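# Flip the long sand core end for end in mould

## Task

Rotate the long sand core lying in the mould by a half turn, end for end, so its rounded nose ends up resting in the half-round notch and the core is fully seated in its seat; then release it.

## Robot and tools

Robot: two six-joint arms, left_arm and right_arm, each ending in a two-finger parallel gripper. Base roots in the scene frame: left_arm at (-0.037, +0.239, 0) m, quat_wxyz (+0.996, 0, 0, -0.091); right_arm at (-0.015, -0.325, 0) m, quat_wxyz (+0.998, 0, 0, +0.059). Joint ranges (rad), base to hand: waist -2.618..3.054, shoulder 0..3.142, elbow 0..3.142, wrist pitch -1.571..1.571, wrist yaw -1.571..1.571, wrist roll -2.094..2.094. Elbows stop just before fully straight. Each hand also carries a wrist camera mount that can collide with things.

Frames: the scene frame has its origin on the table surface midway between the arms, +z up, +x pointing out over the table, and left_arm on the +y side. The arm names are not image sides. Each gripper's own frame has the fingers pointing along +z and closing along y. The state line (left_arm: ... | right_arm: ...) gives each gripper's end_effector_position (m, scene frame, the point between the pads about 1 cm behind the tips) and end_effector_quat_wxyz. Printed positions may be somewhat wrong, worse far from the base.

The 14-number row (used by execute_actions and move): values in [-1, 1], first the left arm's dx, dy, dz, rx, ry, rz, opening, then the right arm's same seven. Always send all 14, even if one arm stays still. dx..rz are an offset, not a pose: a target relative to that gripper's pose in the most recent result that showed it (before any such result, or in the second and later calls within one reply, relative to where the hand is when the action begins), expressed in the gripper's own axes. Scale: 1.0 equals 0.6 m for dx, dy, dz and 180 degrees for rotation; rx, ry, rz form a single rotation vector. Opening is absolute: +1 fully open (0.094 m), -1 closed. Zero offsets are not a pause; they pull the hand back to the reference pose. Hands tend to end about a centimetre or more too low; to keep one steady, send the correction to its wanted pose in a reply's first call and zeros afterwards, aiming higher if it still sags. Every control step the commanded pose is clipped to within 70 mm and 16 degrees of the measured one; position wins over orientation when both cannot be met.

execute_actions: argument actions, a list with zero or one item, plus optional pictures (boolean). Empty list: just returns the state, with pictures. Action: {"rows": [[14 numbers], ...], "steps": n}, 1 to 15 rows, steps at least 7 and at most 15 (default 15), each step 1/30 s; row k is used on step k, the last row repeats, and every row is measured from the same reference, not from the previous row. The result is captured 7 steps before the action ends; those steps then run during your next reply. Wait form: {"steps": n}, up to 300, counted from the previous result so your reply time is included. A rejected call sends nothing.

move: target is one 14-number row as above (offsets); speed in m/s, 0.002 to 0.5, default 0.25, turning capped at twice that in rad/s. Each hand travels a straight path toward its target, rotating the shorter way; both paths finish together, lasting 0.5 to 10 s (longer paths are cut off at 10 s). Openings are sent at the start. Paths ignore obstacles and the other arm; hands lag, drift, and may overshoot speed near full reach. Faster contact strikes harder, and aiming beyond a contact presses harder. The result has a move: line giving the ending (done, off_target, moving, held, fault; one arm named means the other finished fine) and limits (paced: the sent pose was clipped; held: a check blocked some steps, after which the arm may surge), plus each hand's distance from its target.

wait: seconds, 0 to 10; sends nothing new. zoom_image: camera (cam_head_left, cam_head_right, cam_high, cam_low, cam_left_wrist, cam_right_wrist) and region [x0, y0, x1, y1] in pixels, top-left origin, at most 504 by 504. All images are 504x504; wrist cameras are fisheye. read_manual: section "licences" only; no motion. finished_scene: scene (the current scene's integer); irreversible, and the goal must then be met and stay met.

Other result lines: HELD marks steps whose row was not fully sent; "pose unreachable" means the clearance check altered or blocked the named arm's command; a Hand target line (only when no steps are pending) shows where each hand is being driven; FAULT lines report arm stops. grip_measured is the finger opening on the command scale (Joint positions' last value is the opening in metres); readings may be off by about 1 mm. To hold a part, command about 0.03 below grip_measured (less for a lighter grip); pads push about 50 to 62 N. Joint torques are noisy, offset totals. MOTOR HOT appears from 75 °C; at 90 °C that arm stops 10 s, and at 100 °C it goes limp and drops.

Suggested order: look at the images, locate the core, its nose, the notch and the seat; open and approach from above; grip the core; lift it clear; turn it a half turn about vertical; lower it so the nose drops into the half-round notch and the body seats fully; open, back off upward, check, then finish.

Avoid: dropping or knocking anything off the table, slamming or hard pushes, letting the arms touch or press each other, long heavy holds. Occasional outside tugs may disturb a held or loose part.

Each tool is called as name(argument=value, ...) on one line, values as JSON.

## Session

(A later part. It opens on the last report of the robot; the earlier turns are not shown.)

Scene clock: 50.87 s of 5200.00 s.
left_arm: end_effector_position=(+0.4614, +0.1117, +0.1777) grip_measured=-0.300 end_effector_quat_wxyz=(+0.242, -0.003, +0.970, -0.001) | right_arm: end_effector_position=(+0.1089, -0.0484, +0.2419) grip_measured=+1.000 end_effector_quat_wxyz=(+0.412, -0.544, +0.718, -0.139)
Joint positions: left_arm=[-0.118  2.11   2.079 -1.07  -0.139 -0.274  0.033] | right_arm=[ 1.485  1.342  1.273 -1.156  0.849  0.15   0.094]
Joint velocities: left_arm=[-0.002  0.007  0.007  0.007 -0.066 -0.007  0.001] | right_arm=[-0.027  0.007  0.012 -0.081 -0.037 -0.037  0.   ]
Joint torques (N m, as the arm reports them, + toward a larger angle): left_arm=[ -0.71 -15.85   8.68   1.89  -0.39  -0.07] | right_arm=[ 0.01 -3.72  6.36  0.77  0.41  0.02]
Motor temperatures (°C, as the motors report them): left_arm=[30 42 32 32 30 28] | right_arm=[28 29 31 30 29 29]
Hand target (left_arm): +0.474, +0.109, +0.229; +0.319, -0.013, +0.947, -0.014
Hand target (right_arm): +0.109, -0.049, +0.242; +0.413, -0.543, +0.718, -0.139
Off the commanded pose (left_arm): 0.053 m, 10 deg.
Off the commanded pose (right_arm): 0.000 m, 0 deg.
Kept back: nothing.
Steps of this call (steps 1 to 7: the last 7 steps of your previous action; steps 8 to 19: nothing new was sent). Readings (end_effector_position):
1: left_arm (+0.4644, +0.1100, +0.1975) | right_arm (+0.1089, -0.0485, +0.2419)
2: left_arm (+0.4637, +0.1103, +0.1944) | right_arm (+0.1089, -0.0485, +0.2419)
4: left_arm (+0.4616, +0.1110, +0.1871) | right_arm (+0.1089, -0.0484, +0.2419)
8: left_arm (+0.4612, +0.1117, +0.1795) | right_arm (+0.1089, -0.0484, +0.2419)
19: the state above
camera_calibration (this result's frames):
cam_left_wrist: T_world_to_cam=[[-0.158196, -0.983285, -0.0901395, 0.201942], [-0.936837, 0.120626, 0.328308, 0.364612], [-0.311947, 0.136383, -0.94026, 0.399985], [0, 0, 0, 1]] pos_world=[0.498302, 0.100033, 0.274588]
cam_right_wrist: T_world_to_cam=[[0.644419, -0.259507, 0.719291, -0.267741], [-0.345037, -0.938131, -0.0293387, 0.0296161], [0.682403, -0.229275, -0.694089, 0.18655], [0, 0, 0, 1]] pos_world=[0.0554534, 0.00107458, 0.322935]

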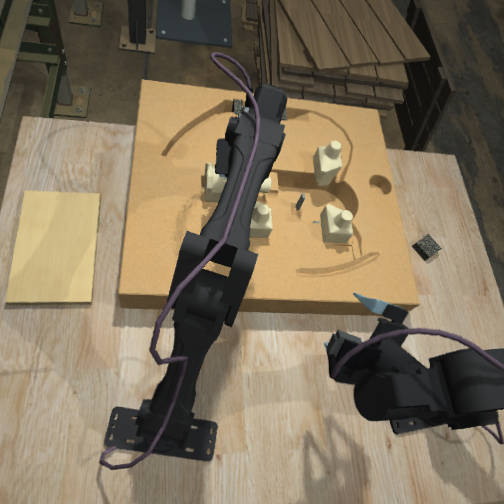

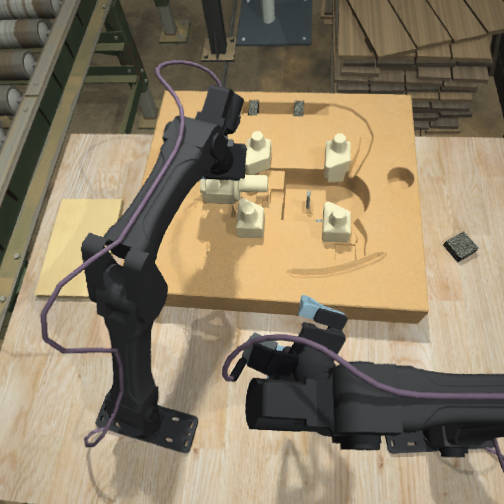

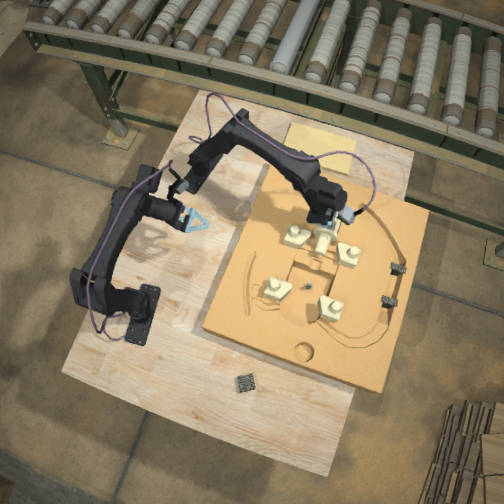

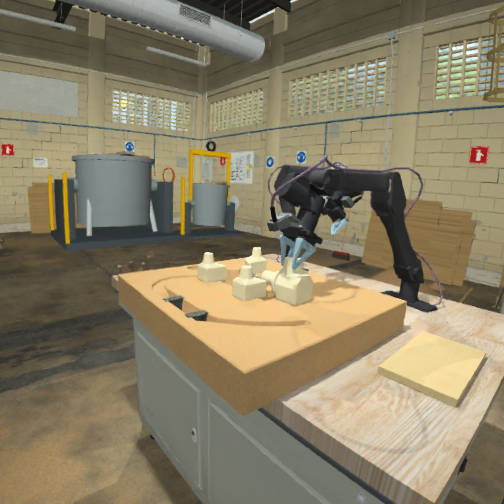

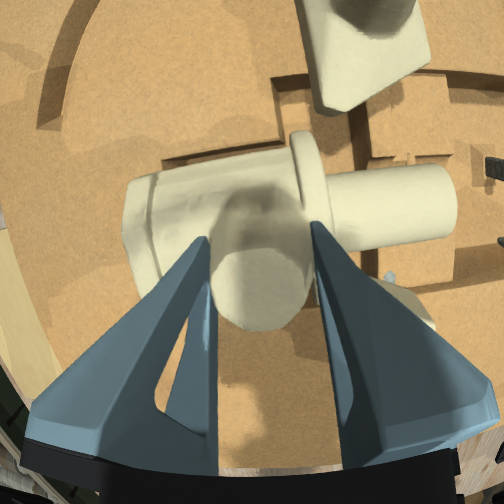

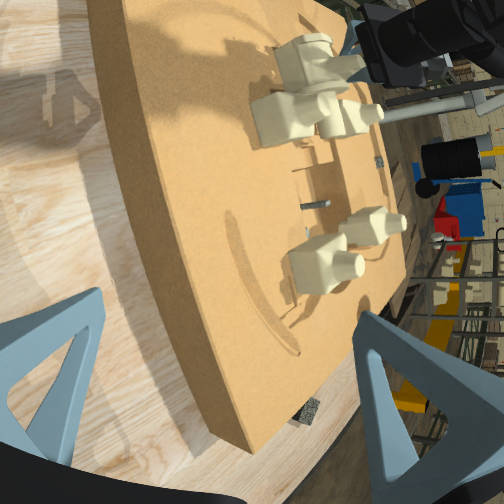

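execute_actions(actions=[{"rows":[[-0.066,-0.008,-0.060,0.006,-0.056,-0.007,-0.4,0,0,0,0,0,0,1],[-0.068,-0.01,-0.060,0.006,-0.058,-0.007,-0.4,0,0,0,0,0,0,1],[-0.07,-0.012,-0.060,0.006,-0.06,-0.007,-0.4,0,0,0,0,0,0,1],[-0.072,-0.014,-0.060,0.006,-0.061,-0.007,-0.4,0,0,0,0,0,0,1]],"steps":10}])

wait(seconds=0.3)

zoom_image(camera="cam_low", region=[240, 220, 340, 320])

zoom_image(camera="cam_head_right", region=[190, 140, 310, 240])

Scene clock: 51.50 s of 5200.00 s.
left_arm: end_effector_position=(+0.4621, +0.1108, +0.1779) grip_measured=-0.300 end_effector_quat_wxyz=(+0.244, -0.003, +0.970, -0.001) | right_arm: end_effector_position=(+0.1088, -0.0484, +0.2418) grip_measured=+1.000 end_effector_quat_wxyz=(+0.412, -0.544, +0.718, -0.138)
Joint positions: left_arm=[-0.12   2.109  2.077 -1.064 -0.141 -0.274  0.033] | right_arm=[ 1.485  1.342  1.273 -1.156  0.848  0.15   0.094]
Joint velocities: left_arm=[-0.051 -0.046 -0.061  0.139  0.022  0.037 -0.001] | right_arm=[ 0.007  0.007 -0.007 -0.051 -0.051 -0.066  0.   ]
Joint torques (N m, as the arm reports them, + toward a larger angle): left_arm=[ -1.19 -15.79   8.45   1.93  -0.41  -0.07] | right_arm=[ 0.01 -3.71  6.37  0.76  0.4   0.02]
Motor temperatures (°C, as the motors report them): left_arm=[30 42 32 32 30 28] | right_arm=[28 29 31 30 29 29]
Steps of this call (steps 1 to 16: nothing new was sent; steps 17 to 19: the first 3 steps of this action). Readings (end_effector_position):
17: left_arm (+0.4615, +0.1114, +0.1778) | right_arm (+0.1088, -0.0484, +0.2418)
18: left_arm (+0.4618, +0.1111, +0.1780) | right_arm (+0.1088, -0.0484, +0.2418)
19: the state above

Scene clock: 52.03 s of 5200.00 s.
left_arm: end_effector_position=(+0.4639, +0.1047, +0.1788) grip_measured=-0.300 end_effector_quat_wxyz=(+0.252, +0.001, +0.968, -0.003) | right_arm: end_effector_position=(+0.1087, -0.0484, +0.2417) grip_measured=+1.000 end_effector_quat_wxyz=(+0.412, -0.544, +0.718, -0.138)
Joint positions: left_arm=[-0.131  2.108  2.072 -1.045 -0.146 -0.276  0.033] | right_arm=[ 1.485  1.342  1.273 -1.156  0.847  0.15   0.094]
Joint velocities: left_arm=[ 0.007 -0.012 -0.002  0.007  0.007 -0.007  0.001] | right_arm=[-0.002  0.007 -0.012  0.022 -0.051 -0.051  0.   ]
Joint torques (N m, as the arm reports them, + toward a larger angle): left_arm=[ -0.57 -15.75   8.76   1.98  -0.49  -0.07] | right_arm=[ 0.02 -3.72  6.38  0.76  0.4   0.02]
Motor temperatures (°C, as the motors report them): left_arm=[30 43 32 32 30 28] | right_arm=[28 29 31 30 29 29]
Hand target (left_arm): +0.478, +0.104, +0.231; +0.331, -0.012, +0.943, -0.014
Hand target (right_arm): +0.109, -0.048, +0.242; +0.412, -0.544, +0.718, -0.139
Off the commanded pose (left_arm): 0.054 m, 10 deg.
Off the commanded pose (right_arm): 0.000 m, 0 deg.
Kept back: nothing.
Steps of this call (steps 1 to 7: the last 7 steps of your previous action; steps 8 to 16: nothing new was sent). Readings (end_effector_position):
1: left_arm (+0.4623, +0.1100, +0.1780) | right_arm (+0.1088, -0.0484, +0.2418)
2: left_arm (+0.4626, +0.1091, +0.1781) | right_arm (+0.1087, -0.0484, +0.2417)
4: left_arm (+0.4630, +0.1070, +0.1783) | right_arm (+0.1087, -0.0484, +0.2417)
8: left_arm (+0.4634, +0.1046, +0.1786) | right_arm (+0.1087, -0.0484, +0.2417)
16: the state above
camera_calibration (this result's frames):
cam_left_wrist: T_world_to_cam=[[-0.164634, -0.982072, -0.0918179, 0.198684], [-0.942139, 0.129012, 0.309403, 0.372409], [-0.292011, 0.137443, -0.946488, 0.394469], [0, 0, 0, 1]] pos_world=[0.49876, 0.0928601, 0.276378]
cam_right_wrist: T_world_to_cam=[[0.645585, -0.259138, 0.718378, -0.267357], [-0.344592, -0.938311, -0.0287991, 0.0294194], [0.681525, -0.228955, -0.695056, 0.186901], [0, 0, 0, 1]] pos_world=[0.0553619, 0.00111402, 0.322817]

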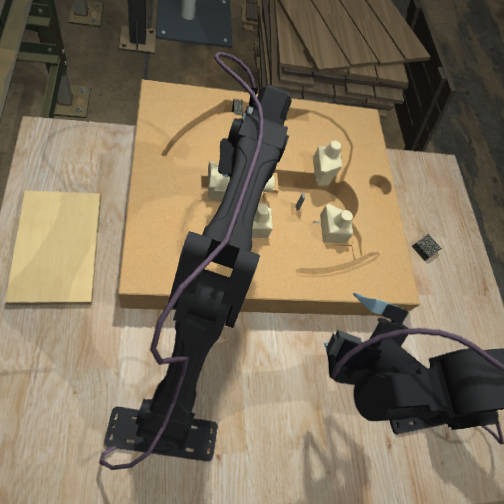

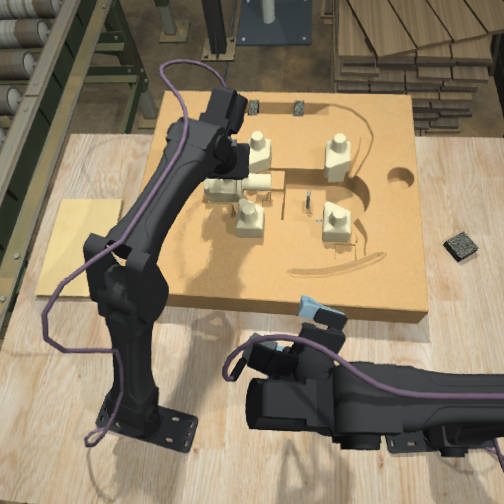

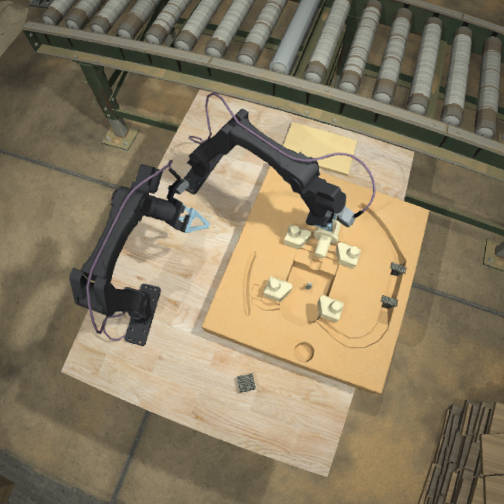

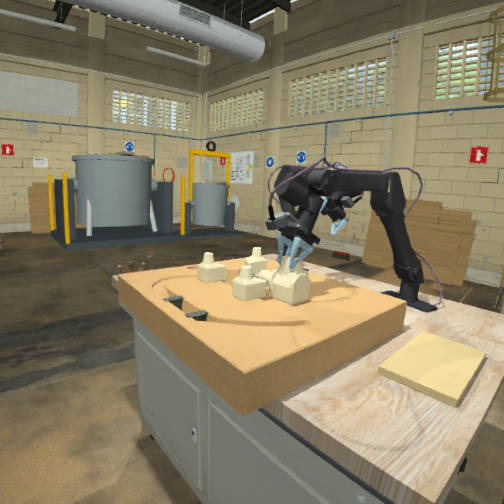

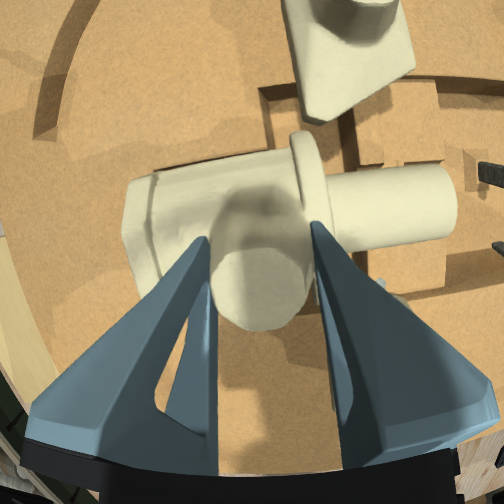

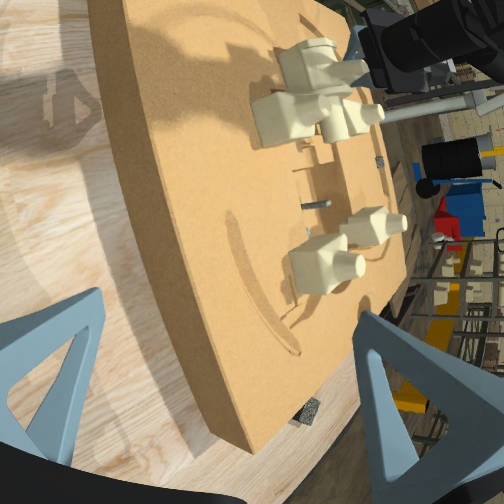

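Region (240, 220, 340, 320) of cam_low's 504x504 image, scaled by 5.040, with more detail than that image has.

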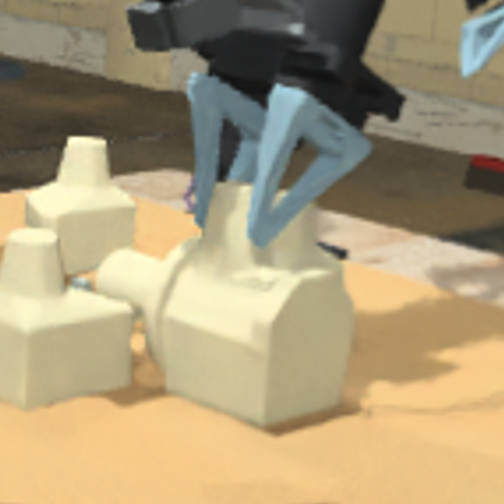

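Region (190, 140, 310, 240) of cam_head_right's 504x504 image, scaled by 4.200, with more detail than that image has.

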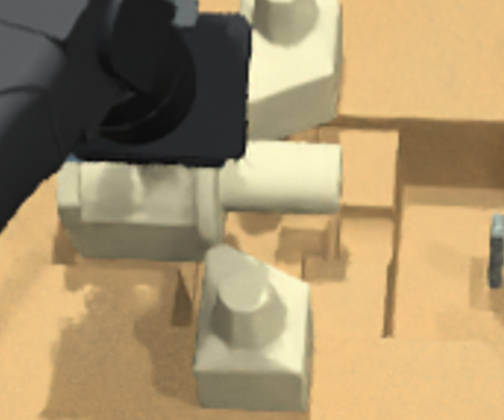

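execute_actions(actions=[{"rows":[[-0.068,0,-0.058,0.005,-0.0545,-0.009,-0.4,0,0,0,0,0,0,1],[-0.067,0.002,-0.056,0.005,-0.0545,-0.009,-0.4,0,0,0,0,0,0,1],[-0.066,0.003,-0.054,0.005,-0.0545,-0.009,-0.4,0,0,0,0,0,0,1],[-0.065,0.004,-0.052,0.005,-0.0545,-0.009,-0.4,0,0,0,0,0,0,1],[-0.064,0.005,-0.05,0.005,-0.0545,-0.009,-0.4,0,0,0,0,0,0,1],[-0.063,0.006,-0.048,0.005,-0.0545,-0.009,-0.4,0,0,0,0,0,0,1],[-0.062,0.007,-0.046,0.005,-0.0545,-0.009,-0.4,0,0,0,0,0,0,1],[-0.061,0.008,-0.044,0.005,-0.0545,-0.008,-0.4,0,0,0,0,0,0,1],[-0.06,0.009,-0.043,0.005,-0.0545,-0.008,-0.4,0,0,0,0,0,0,1],[-0.06,0.010,-0.043,0.005,-0.0545,-0.008,-0.4,0,0,0,0,0,0,1],[-0.06,0.012,-0.043,0.005,-0.0545,-0.008,-0.4,0,0,0,0,0,0,1],[-0.06,0.014,-0.043,0.005,-0.0545,-0.008,-0.4,0,0,0,0,0,0,1],[-0.06,0.016,-0.043,0.005,-0.0545,-0.008,-0.4,0,0,0,0,0,0,1],[-0.06,0.018,-0.043,0.005,-0.0545,-0.008,-0.4,0,0,0,0,0,0,1],[-0.06,0.02,-0.043,0.005,-0.0545,-0.008,-0.4,0,0,0,0,0,0,1]]}])

wait(seconds=0.4)

zoom_image(camera="cam_low", region=[240, 220, 340, 320])

zoom_image(camera="cam_head_right", region=[190, 140, 310, 240])

Scene clock: 53.33 s of 5200.00 s.
left_arm: end_effector_position=(+0.4619, +0.1053, +0.1717) grip_measured=-0.300 end_effector_quat_wxyz=(+0.250, +0.001, +0.968, -0.002) | right_arm: end_effector_position=(+0.1085, -0.0483, +0.2415) grip_measured=+1.000 end_effector_quat_wxyz=(+0.411, -0.544, +0.718, -0.138)
Joint positions: left_arm=[-0.131  2.095  2.025 -1.015 -0.146 -0.276  0.033] | right_arm=[ 1.485  1.342  1.273 -1.156  0.845  0.15   0.094]
Joint velocities: left_arm=[-0.007 -0.061 -0.261  0.154 -0.051  0.051  0.001] | right_arm=[ 0.002 -0.002 -0.012 -0.066  0.022 -0.007  0.   ]
Joint torques (N m, as the arm reports them, + toward a larger angle): left_arm=[  1.01 -15.65   8.89   1.93  -0.38   0.05] | right_arm=[ 0.02 -3.71  6.37  0.76  0.43  0.02]
Motor temperatures (°C, as the motors report them): left_arm=[30 43 32 32 30 28] | right_arm=[28 29 31 30 29 29]
Steps of this call (steps 1 to 31: nothing new was sent; steps 32 to 39: the first 8 steps of this action). Readings (end_effector_position):
32: left_arm (+0.4639, +0.1046, +0.1788) | right_arm (+0.1086, -0.0484, +0.2416)
33: left_arm (+0.4640, +0.1046, +0.1786) | right_arm (+0.1086, -0.0483, +0.2416)
35: left_arm (+0.4637, +0.1047, +0.1773) | right_arm (+0.1085, -0.0483, +0.2415)
39: the state above

Scene clock: 53.97 s of 5200.00 s.
left_arm: end_effector_position=(+0.4625, +0.1159, +0.1680) grip_measured=-0.300 end_effector_quat_wxyz=(+0.253, -0.002, +0.967, +0.001) | right_arm: end_effector_position=(+0.1084, -0.0483, +0.2415) grip_measured=+1.000 end_effector_quat_wxyz=(+0.411, -0.544, +0.718, -0.137)
Joint positions: left_arm=[-0.111  2.075  1.976 -0.979 -0.144 -0.26   0.033] | right_arm=[ 1.485  1.342  1.273 -1.156  0.845  0.15   0.094]
Joint velocities: left_arm=[-0.002 -0.002 -0.017  0.022  0.022 -0.022 -0.001] | right_arm=[ 0.012 -0.022  0.007  0.022  0.007 -0.007  0.   ]
Joint torques (N m, as the arm reports them, + toward a larger angle): left_arm=[  0.42 -15.61   8.96   1.99  -0.28   0.05] | right_arm=[ 0.01 -3.71  6.35  0.77  0.41  0.02]
Motor temperatures (°C, as the motors report them): left_arm=[30 44 32 33 30 28] | right_arm=[28 29 31 30 29 29]
Hand target (left_arm): +0.478, +0.117, +0.220; +0.332, -0.009, +0.943, -0.013
Hand target (right_arm): +0.109, -0.048, +0.242; +0.412, -0.544, +0.718, -0.138
Off the commanded pose (left_arm): 0.055 m, 10 deg.
Off the commanded pose (right_arm): 0.000 m, 0 deg.
Kept back: nothing.
Steps of this call (steps 1 to 7: the last 7 steps of your previous action; steps 8 to 19: nothing new was sent). Readings (end_effector_position):
1: left_arm (+0.4613, +0.1055, +0.1699) | right_arm (+0.1085, -0.0483, +0.2415)
2: left_arm (+0.4607, +0.1059, +0.1681) | right_arm (+0.1085, -0.0483, +0.2415)
4: left_arm (+0.4607, +0.1071, +0.1656) | right_arm (+0.1085, -0.0483, +0.2415)
8: left_arm (+0.4613, +0.1123, +0.1643) | right_arm (+0.1084, -0.0483, +0.2415)
19: the state above
camera_calibration (this result's frames):
cam_left_wrist: T_world_to_cam=[[-0.158528, -0.982514, -0.0976522, 0.206764], [-0.943885, 0.121783, 0.307003, 0.375034], [-0.289743, 0.140841, -0.946685, 0.380958], [0, 0, 0, 1]] pos_world=[0.497146, 0.103821, 0.265702]
cam_right_wrist: T_world_to_cam=[[0.64704, -0.258677, 0.717235, -0.266877], [-0.344035, -0.938535, -0.0281255, 0.029174], [0.680426, -0.228556, -0.696263, 0.187338], [0, 0, 0, 1]] pos_world=[0.0552473, 0.00116324, 0.32267]

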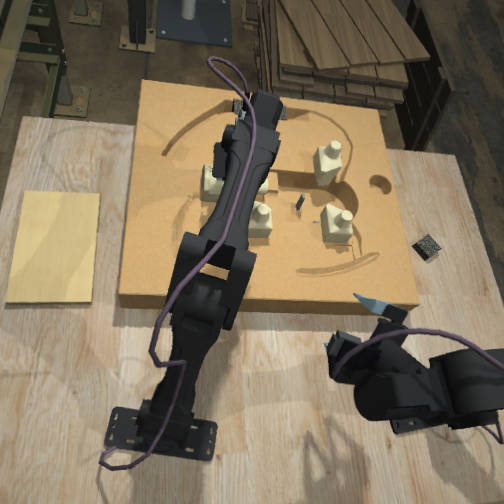

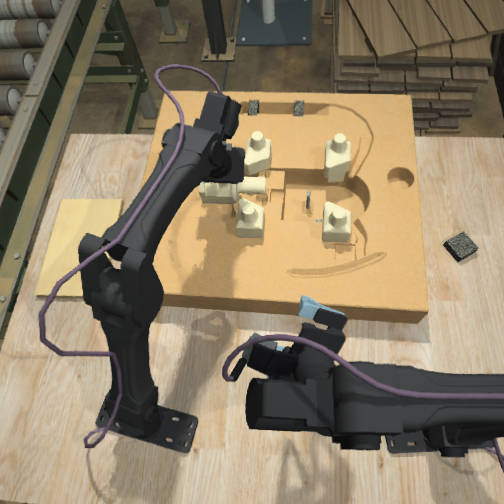

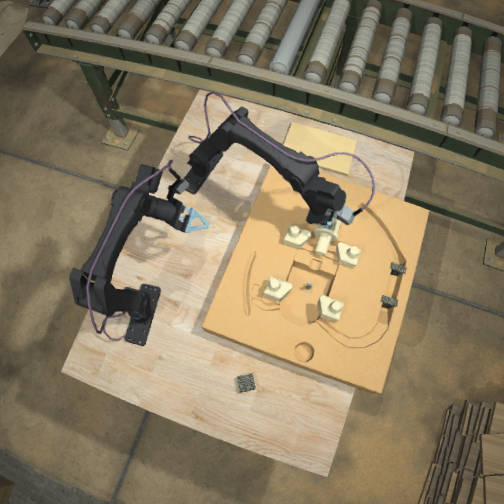

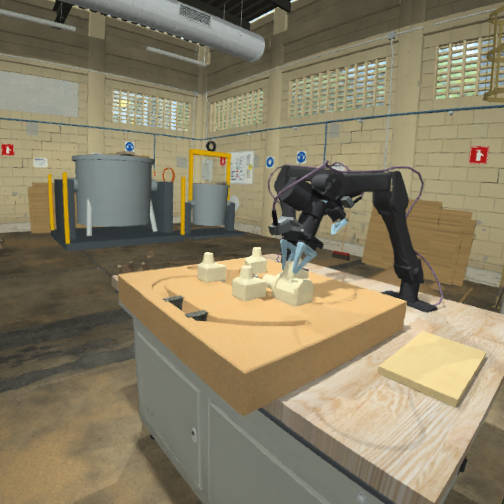

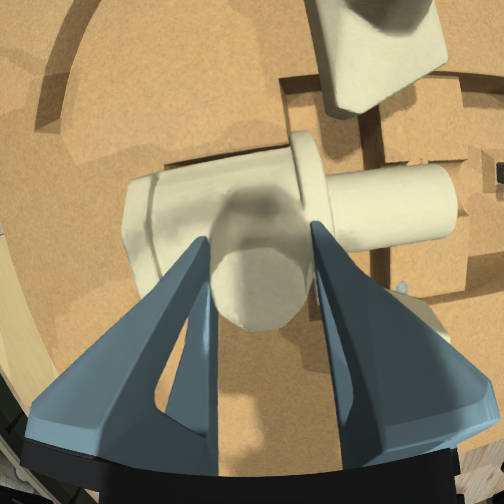

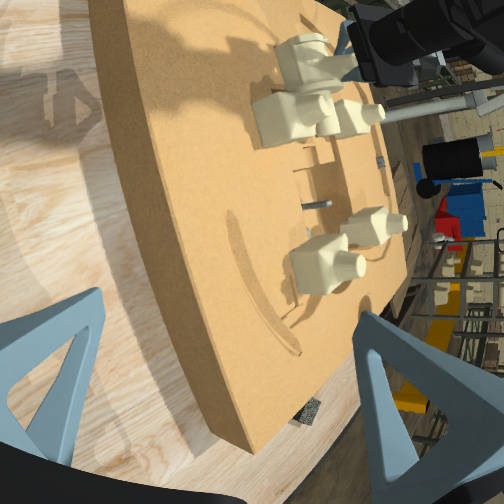

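Region (240, 220, 340, 320) of cam_low's 504x504 image, scaled by 5.040, with more detail than that image has.

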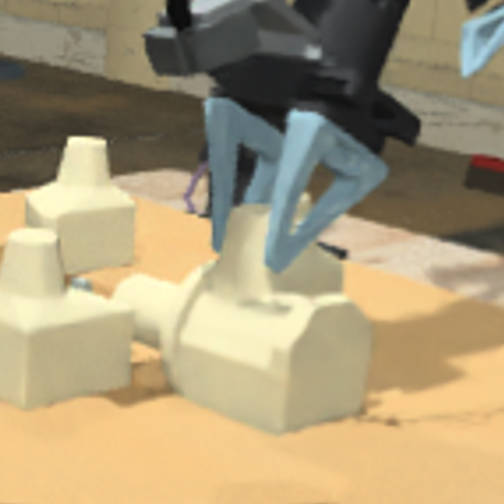

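Region (190, 140, 310, 240) of cam_head_right's 504x504 image, scaled by 4.200, with more detail than that image has.

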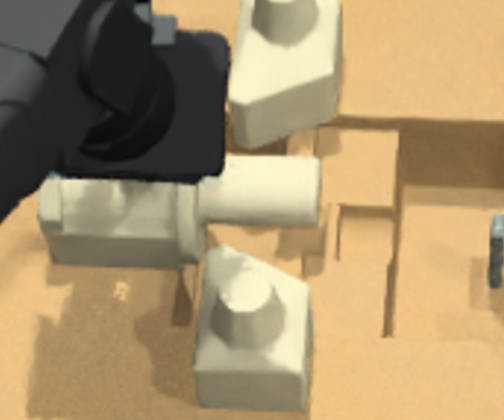

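execute_actions(actions=[{"rows":[[-0.071,0,-0.056,0.007,-0.054,-0.006,-0.4,0,0,0,0,0,0,1],[-0.071,-0.001,-0.053,0.007,-0.054,-0.006,-0.4,0,0,0,0,0,0,1],[-0.07,-0.002,-0.05,0.007,-0.054,-0.006,-0.4,0,0,0,0,0,0,1],[-0.069,-0.003,-0.047,0.007,-0.054,-0.006,-0.4,0,0,0,0,0,0,1],[-0.068,-0.004,-0.044,0.007,-0.054,-0.006,-0.4,0,0,0,0,0,0,1],[-0.066,-0.005,-0.041,0.007,-0.054,-0.006,-0.4,0,0,0,0,0,0,1],[-0.065,-0.005,-0.038,0.007,-0.054,-0.006,-0.4,0,0,0,0,0,0,1],[-0.063,-0.006,-0.035,0.007,-0.054,-0.006,-0.4,0,0,0,0,0,0,1],[-0.062,-0.006,-0.032,0.007,-0.053,-0.006,-0.4,0,0,0,0,0,0,1],[-0.06,-0.006,-0.029,0.007,-0.053,-0.006,-0.4,0,0,0,0,0,0,1],[-0.058,-0.006,-0.026,0.007,-0.052,-0.006,-0.4,0,0,0,0,0,0,1],[-0.056,-0.006,-0.023,0.007,-0.051,-0.006,-0.4,0,0,0,0,0,0,1],[-0.054,-0.006,-0.02,0.007,-0.05,-0.006,-0.4,0,0,0,0,0,0,1],[-0.052,-0.006,-0.017,0.007,-0.049,-0.006,-0.4,0,0,0,0,0,0,1],[-0.05,-0.006,-0.014,0.007,-0.048,-0.006,-0.4,0,0,0,0,0,0,1]]}])

wait(seconds=0.4)

zoom_image(camera="cam_low", region=[240, 220, 340, 320])

zoom_image(camera="cam_head_right", region=[190, 140, 310, 240])

Scene clock: 55.07 s of 5200.00 s.
left_arm: end_effector_position=(+0.4644, +0.1154, +0.1630) grip_measured=-0.300 end_effector_quat_wxyz=(+0.256, -0.001, +0.967, +0.000) | right_arm: end_effector_position=(+0.1083, -0.0483, +0.2413) grip_measured=+1.000 end_effector_quat_wxyz=(+0.411, -0.545, +0.718, -0.137)
Joint positions: left_arm=[-0.111  2.075  1.953 -0.95  -0.144 -0.259  0.033] | right_arm=[ 1.485  1.342  1.273 -1.156  0.844  0.15   0.094]
Joint velocities: left_arm=[ 0.007 -0.002 -0.227  0.212  0.007 -0.051 -0.   ] | right_arm=[ 0.017 -0.002 -0.002  0.022  0.022 -0.007  0.   ]
Joint torques (N m, as the arm reports them, + toward a larger angle): left_arm=[ -0.3  -15.03   8.71   1.93  -0.31   0.01] | right_arm=[ 0.01 -3.71  6.37  0.77  0.41  0.02]
Motor temperatures (°C, as the motors report them): left_arm=[30 44 32 33 30 28] | right_arm=[28 29 31 31 29 29]
Steps of this call (steps 1 to 25: nothing new was sent; steps 26 to 33: the first 8 steps of this action). Readings (end_effector_position):
26: left_arm (+0.4625, +0.1159, +0.1680) | right_arm (+0.1084, -0.0483, +0.2415)
27: left_arm (+0.4627, +0.1159, +0.1681) | right_arm (+0.1084, -0.0483, +0.2414)
29: left_arm (+0.4632, +0.1157, +0.1679) | right_arm (+0.1083, -0.0483, +0.2414)
33: the state above

Scene clock: 55.70 s of 5200.00 s.
left_arm: end_effector_position=(+0.4633, +0.1148, +0.1464) grip_measured=-0.300 end_effector_quat_wxyz=(+0.250, -0.000, +0.968, -0.001) | right_arm: end_effector_position=(+0.1083, -0.0482, +0.2413) grip_measured=+1.000 end_effector_quat_wxyz=(+0.411, -0.545, +0.718, -0.137)
Joint positions: left_arm=[-0.111  2.075  1.892 -0.9   -0.139 -0.259  0.033] | right_arm=[ 1.485  1.342  1.273 -1.156  0.844  0.15   0.094]
Joint velocities: left_arm=[-0.022 -0.022 -0.002 -0.007  0.037  0.007 -0.001] | right_arm=[ 0.007 -0.007 -0.017 -0.095  0.007 -0.007  0.   ]
Joint torques (N m, as the arm reports them, + toward a larger angle): left_arm=[ -0.08 -14.7    8.9    1.98  -0.31   0.  ] | right_arm=[ 0.   -3.72  6.36  0.77  0.41  0.03]
Motor temperatures (°C, as the motors report them): left_arm=[30 44 32 33 30 28] | right_arm=[28 29 31 31 29 29]
Hand target (left_arm): +0.481, +0.113, +0.191; +0.323, -0.008, +0.946, -0.013
Hand target (right_arm): +0.108, -0.048, +0.241; +0.411, -0.544, +0.718, -0.138
Off the commanded pose (left_arm): 0.049 m, 9 deg.
Off the commanded pose (right_arm): 0.000 m, 0 deg.
Kept back: nothing.
Steps of this call (steps 1 to 7: the last 7 steps of your previous action; steps 8 to 19: nothing new was sent). Readings (end_effector_position):
1: left_arm (+0.4642, +0.1154, +0.1609) | right_arm (+0.1083, -0.0482, +0.2413)
2: left_arm (+0.4638, +0.1155, +0.1584) | right_arm (+0.1083, -0.0482, +0.2413)
4: left_arm (+0.4632, +0.1154, +0.1539) | right_arm (+0.1083, -0.0482, +0.2413)
8: left_arm (+0.4630, +0.1150, +0.1476) | right_arm (+0.1083, -0.0482, +0.2413)
19: the state above
camera_calibration (this result's frames):
cam_left_wrist: T_world_to_cam=[[-0.162383, -0.982189, -0.0945315, 0.204936], [-0.94161, 0.125607, 0.312401, 0.380267], [-0.294963, 0.13974, -0.945235, 0.363182], [0, 0, 0, 1]] pos_world=[0.498467, 0.102771, 0.24387]
cam_right_wrist: T_world_to_cam=[[0.648202, -0.258307, 0.716318, -0.266492], [-0.343589, -0.938715, -0.0275873, 0.028978], [0.679545, -0.228237, -0.697228, 0.187687], [0, 0, 0, 1]] pos_world=[0.0551554, 0.00120256, 0.322553]

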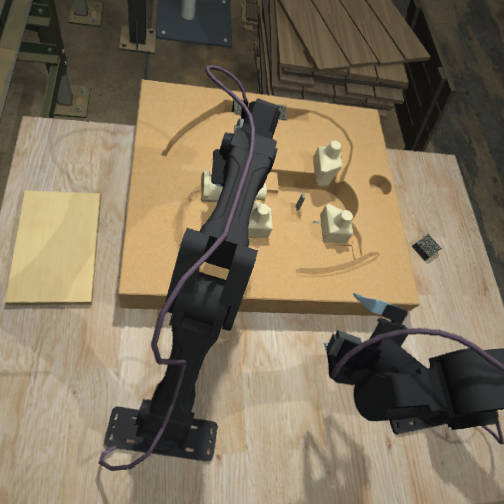

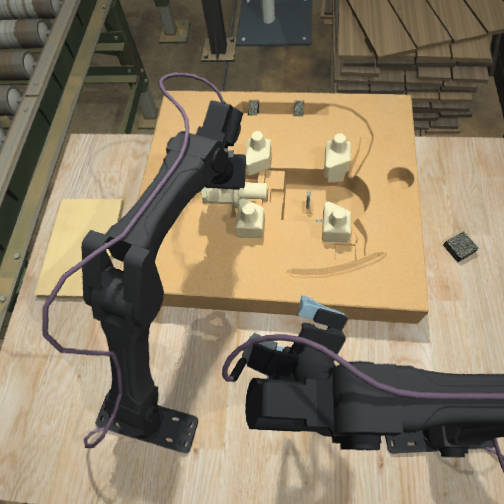

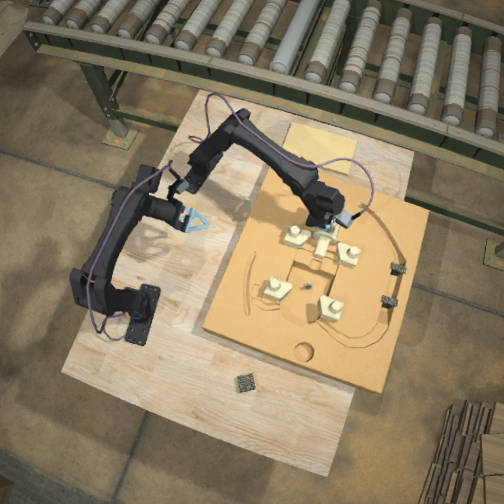

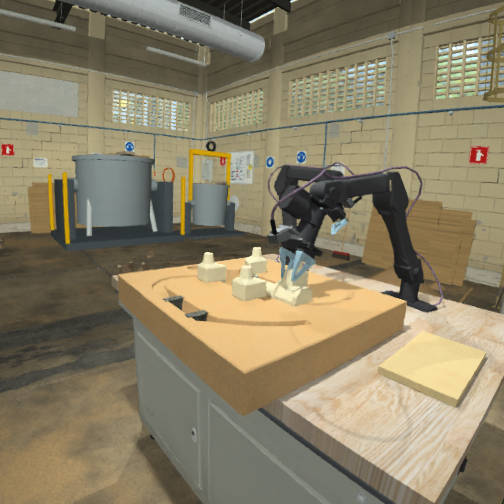

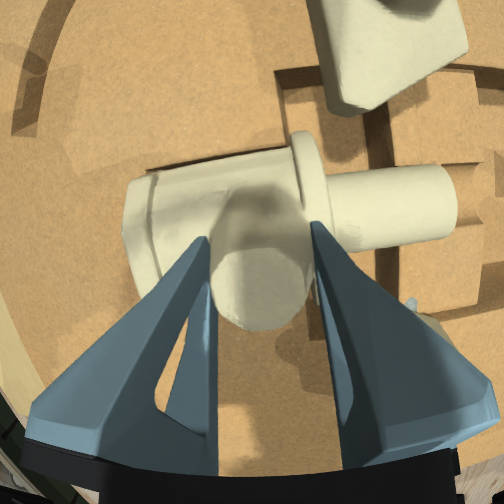

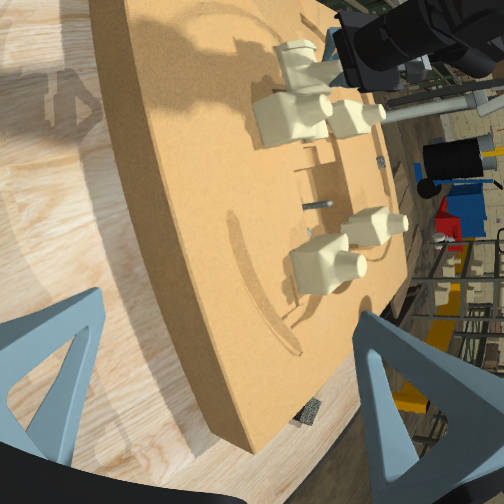

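Region (240, 220, 340, 320) of cam_low's 504x504 image, scaled by 5.040, with more detail than that image has.

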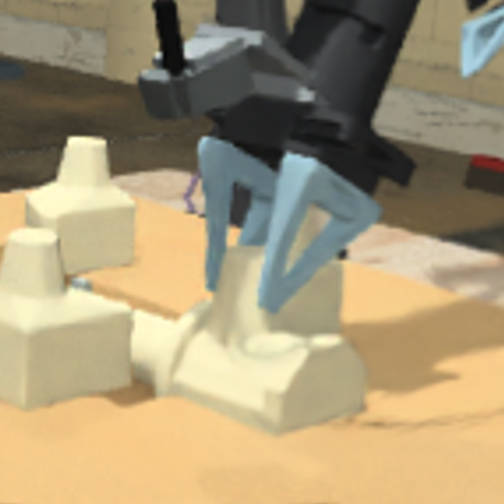

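Region (190, 140, 310, 240) of cam_head_right's 504x504 image, scaled by 4.200, with more detail than that image has.

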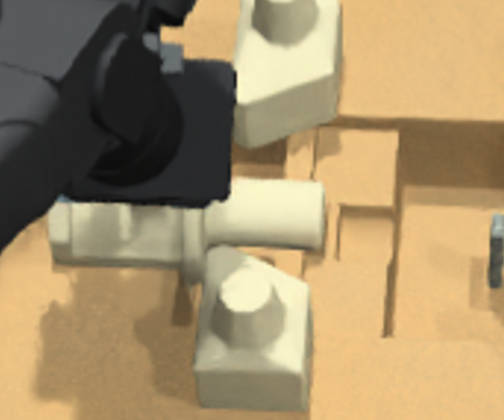

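execute_actions(actions=[{"rows":[[-0.065,-0.005,-0.043,0.006,-0.05,-0.006,-0.4,0,0,0,0,0,0,1],[-0.064,-0.006,-0.04,0.006,-0.05,-0.006,-0.4,0,0,0,0,0,0,1],[-0.063,-0.007,-0.037,0.006,-0.05,-0.006,-0.4,0,0,0,0,0,0,1],[-0.061,-0.008,-0.034,0.006,-0.049,-0.006,-0.4,0,0,0,0,0,0,1],[-0.059,-0.008,-0.031,0.006,-0.048,-0.006,-0.4,0,0,0,0,0,0,1],[-0.057,-0.008,-0.028,0.006,-0.047,-0.006,-0.4,0,0,0,0,0,0,1],[-0.055,-0.008,-0.025,0.006,-0.046,-0.006,-0.4,0,0,0,0,0,0,1],[-0.053,-0.008,-0.022,0.006,-0.045,-0.006,-0.4,0,0,0,0,0,0,1],[-0.05,-0.008,-0.019,0.006,-0.043,-0.006,-0.4,0,0,0,0,0,0,1],[-0.046,-0.008,-0.016,0.005,-0.04,-0.005,-0.4,0,0,0,0,0,0,1],[-0.042,-0.008,-0.013,0.005,-0.037,-0.005,-0.4,0,0,0,0,0,0,1],[-0.037,-0.008,-0.01,0.004,-0.034,-0.004,-0.4,0,0,0,0,0,0,1],[-0.032,-0.007,-0.006,0.004,-0.03,-0.004,-0.4,0,0,0,0,0,0,1],[-0.027,-0.007,-0.002,0.003,-0.026,-0.003,-0.4,0,0,0,0,0,0,1],[-0.022,-0.007,0.002,0.003,-0.022,-0.003,-0.4,0,0,0,0,0,0,1]]}])

wait(seconds=0.4)

zoom_image(camera="cam_low", region=[240, 220, 340, 320])

zoom_image(camera="cam_head_right", region=[190, 140, 310, 240])

Scene clock: 56.80 s of 5200.00 s.
left_arm: end_effector_position=(+0.4639, +0.1145, +0.1430) grip_measured=-0.300 end_effector_quat_wxyz=(+0.252, +0.001, +0.968, -0.001) | right_arm: end_effector_position=(+0.1081, -0.0482, +0.2411) grip_measured=+1.000 end_effector_quat_wxyz=(+0.410, -0.545, +0.718, -0.136)
Joint positions: left_arm=[-0.111  2.073  1.874 -0.88  -0.139 -0.257  0.033] | right_arm=[ 1.485  1.342  1.273 -1.156  0.842  0.15   0.094]
Joint velocities: left_arm=[-0.012 -0.042 -0.076  0.095 -0.022 -0.007 -0.001] | right_arm=[ 0.002 -0.007  0.007 -0.095  0.007  0.022  0.   ]
Joint torques (N m, as the arm reports them, + toward a larger angle): left_arm=[ -0.42 -13.29   7.64   2.02  -0.29  -0.05] | right_arm=[ 0.   -3.71  6.36  0.77  0.41  0.02]
Motor temperatures (°C, as the motors report them): left_arm=[30 45 32 33 30 28] | right_arm=[28 29 31 31 29 29]
Steps of this call (steps 1 to 25: nothing new was sent; steps 26 to 33: the first 8 steps of this action). Readings (end_effector_position):
26: left_arm (+0.4633, +0.1148, +0.1461) | right_arm (+0.1082, -0.0482, +0.2412)
27: left_arm (+0.4636, +0.1147, +0.1457) | right_arm (+0.1082, -0.0482, +0.2412)
29: left_arm (+0.4636, +0.1147, +0.1440) | right_arm (+0.1081, -0.0482, +0.2411)
33: the state above

Scene clock: 57.43 s of 5200.00 s.
left_arm: end_effector_position=(+0.4638, +0.1145, +0.1423) grip_measured=-0.300 end_effector_quat_wxyz=(+0.253, +0.001, +0.968, -0.001) | right_arm: end_effector_position=(+0.1080, -0.0482, +0.2410) grip_measured=+1.000 end_effector_quat_wxyz=(+0.410, -0.545, +0.718, -0.136)
Joint positions: left_arm=[-0.111  2.072  1.869 -0.875 -0.139 -0.257  0.033] | right_arm=[ 1.485  1.342  1.273 -1.156  0.842  0.15   0.094]
Joint velocities: left_arm=[-0.007  0.002 -0.002  0.11   0.037 -0.007  0.   ] | right_arm=[-0.012  0.002  0.002  0.007 -0.007 -0.037  0.   ]
Joint torques (N m, as the arm reports them, + toward a larger angle): left_arm=[ -0.45 -11.39   6.88   1.77  -0.19  -0.06] | right_arm=[ 0.01 -3.71  6.37  0.76  0.41  0.02]
Motor temperatures (°C, as the motors report them): left_arm=[30 45 32 33 30 28] | right_arm=[28 29 31 31 29 29]
Hand target (left_arm): +0.475, +0.111, +0.152; +0.283, -0.003, +0.959, -0.007
Hand target (right_arm): +0.108, -0.048, +0.241; +0.411, -0.545, +0.718, -0.137
Off the commanded pose (left_arm): 0.015 m, 4 deg.
Off the commanded pose (right_arm): 0.000 m, 0 deg.
Kept back: nothing.
Steps of this call (steps 1 to 7: the last 7 steps of your previous action; steps 8 to 19: nothing new was sent). Readings (end_effector_position):
1: left_arm (+0.4639, +0.1145, +0.1429) | right_arm (+0.1081, -0.0482, +0.2411)
2: left_arm (+0.4640, +0.1145, +0.1428) | right_arm (+0.1081, -0.0482, +0.2411)
4: left_arm (+0.4639, +0.1145, +0.1425) | right_arm (+0.1081, -0.0482, +0.2411)
8: left_arm (+0.4638, +0.1145, +0.1423) | right_arm (+0.1081, -0.0482, +0.2411)
19: the state above
camera_calibration (this result's frames):
cam_left_wrist: T_world_to_cam=[[-0.164083, -0.981894, -0.0946599, 0.205171], [-0.942777, 0.127859, 0.307934, 0.383052], [-0.290255, 0.13977, -0.946687, 0.357494], [0, 0, 0, 1]] pos_world=[0.498563, 0.102513, 0.239902]
cam_right_wrist: T_world_to_cam=[[0.649652, -0.257843, 0.71517, -0.26601], [-0.34303, -0.938939, -0.0269154, 0.0287334], [0.678441, -0.227839, -0.698432, 0.188123], [0, 0, 0, 1]] pos_world=[0.0550402, 0.00125163, 0.322406]

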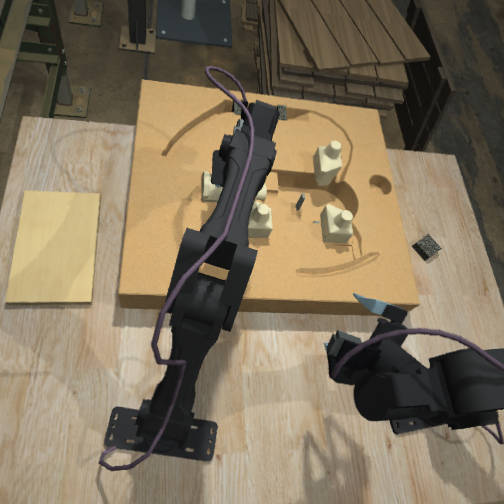

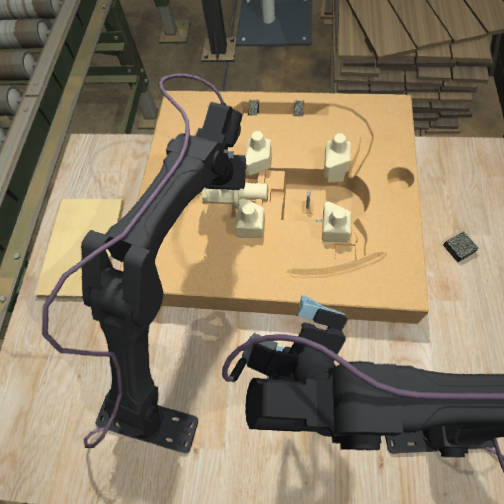

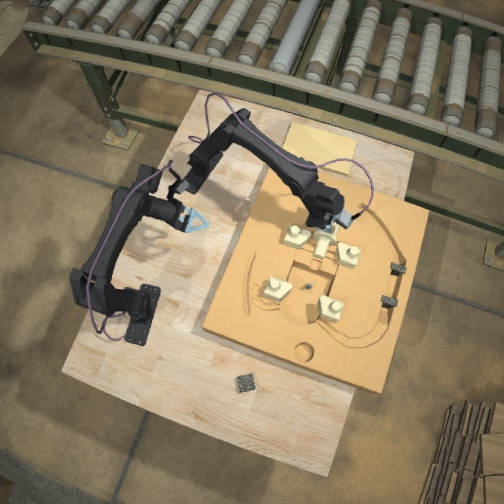

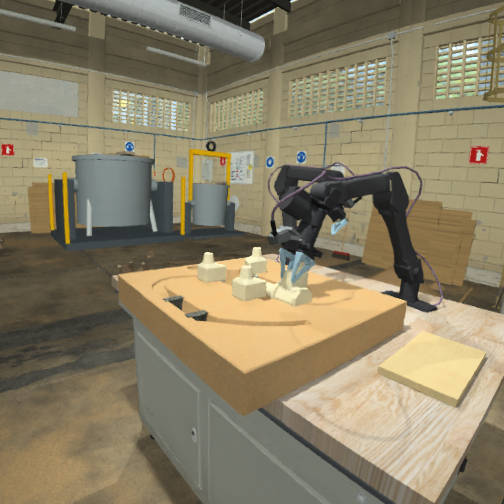

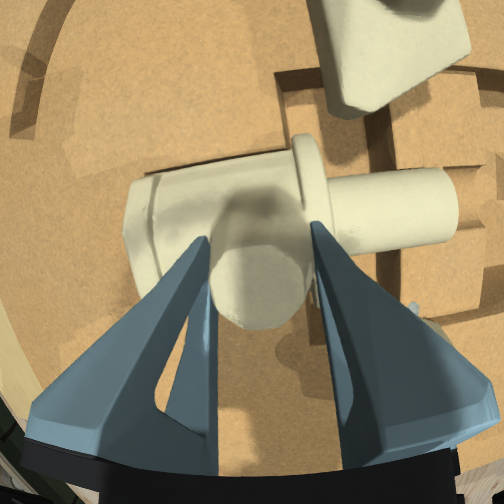

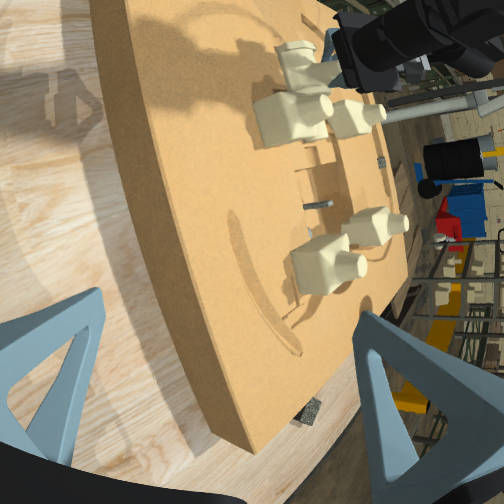

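Region (240, 220, 340, 320) of cam_low's 504x504 image, scaled by 5.040, with more detail than that image has.

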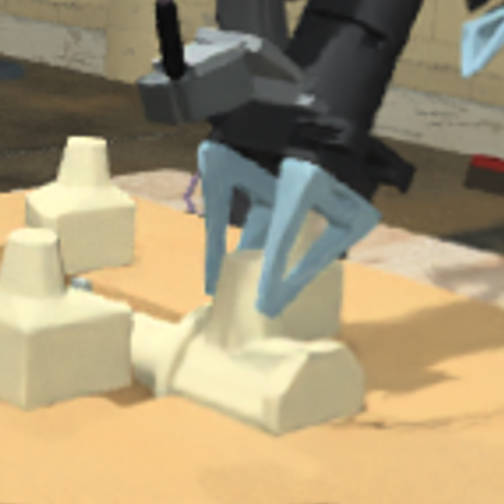

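Region (190, 140, 310, 240) of cam_head_right's 504x504 image, scaled by 4.200, with more detail than that image has.

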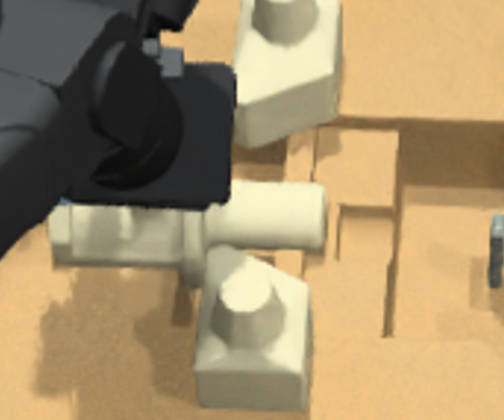

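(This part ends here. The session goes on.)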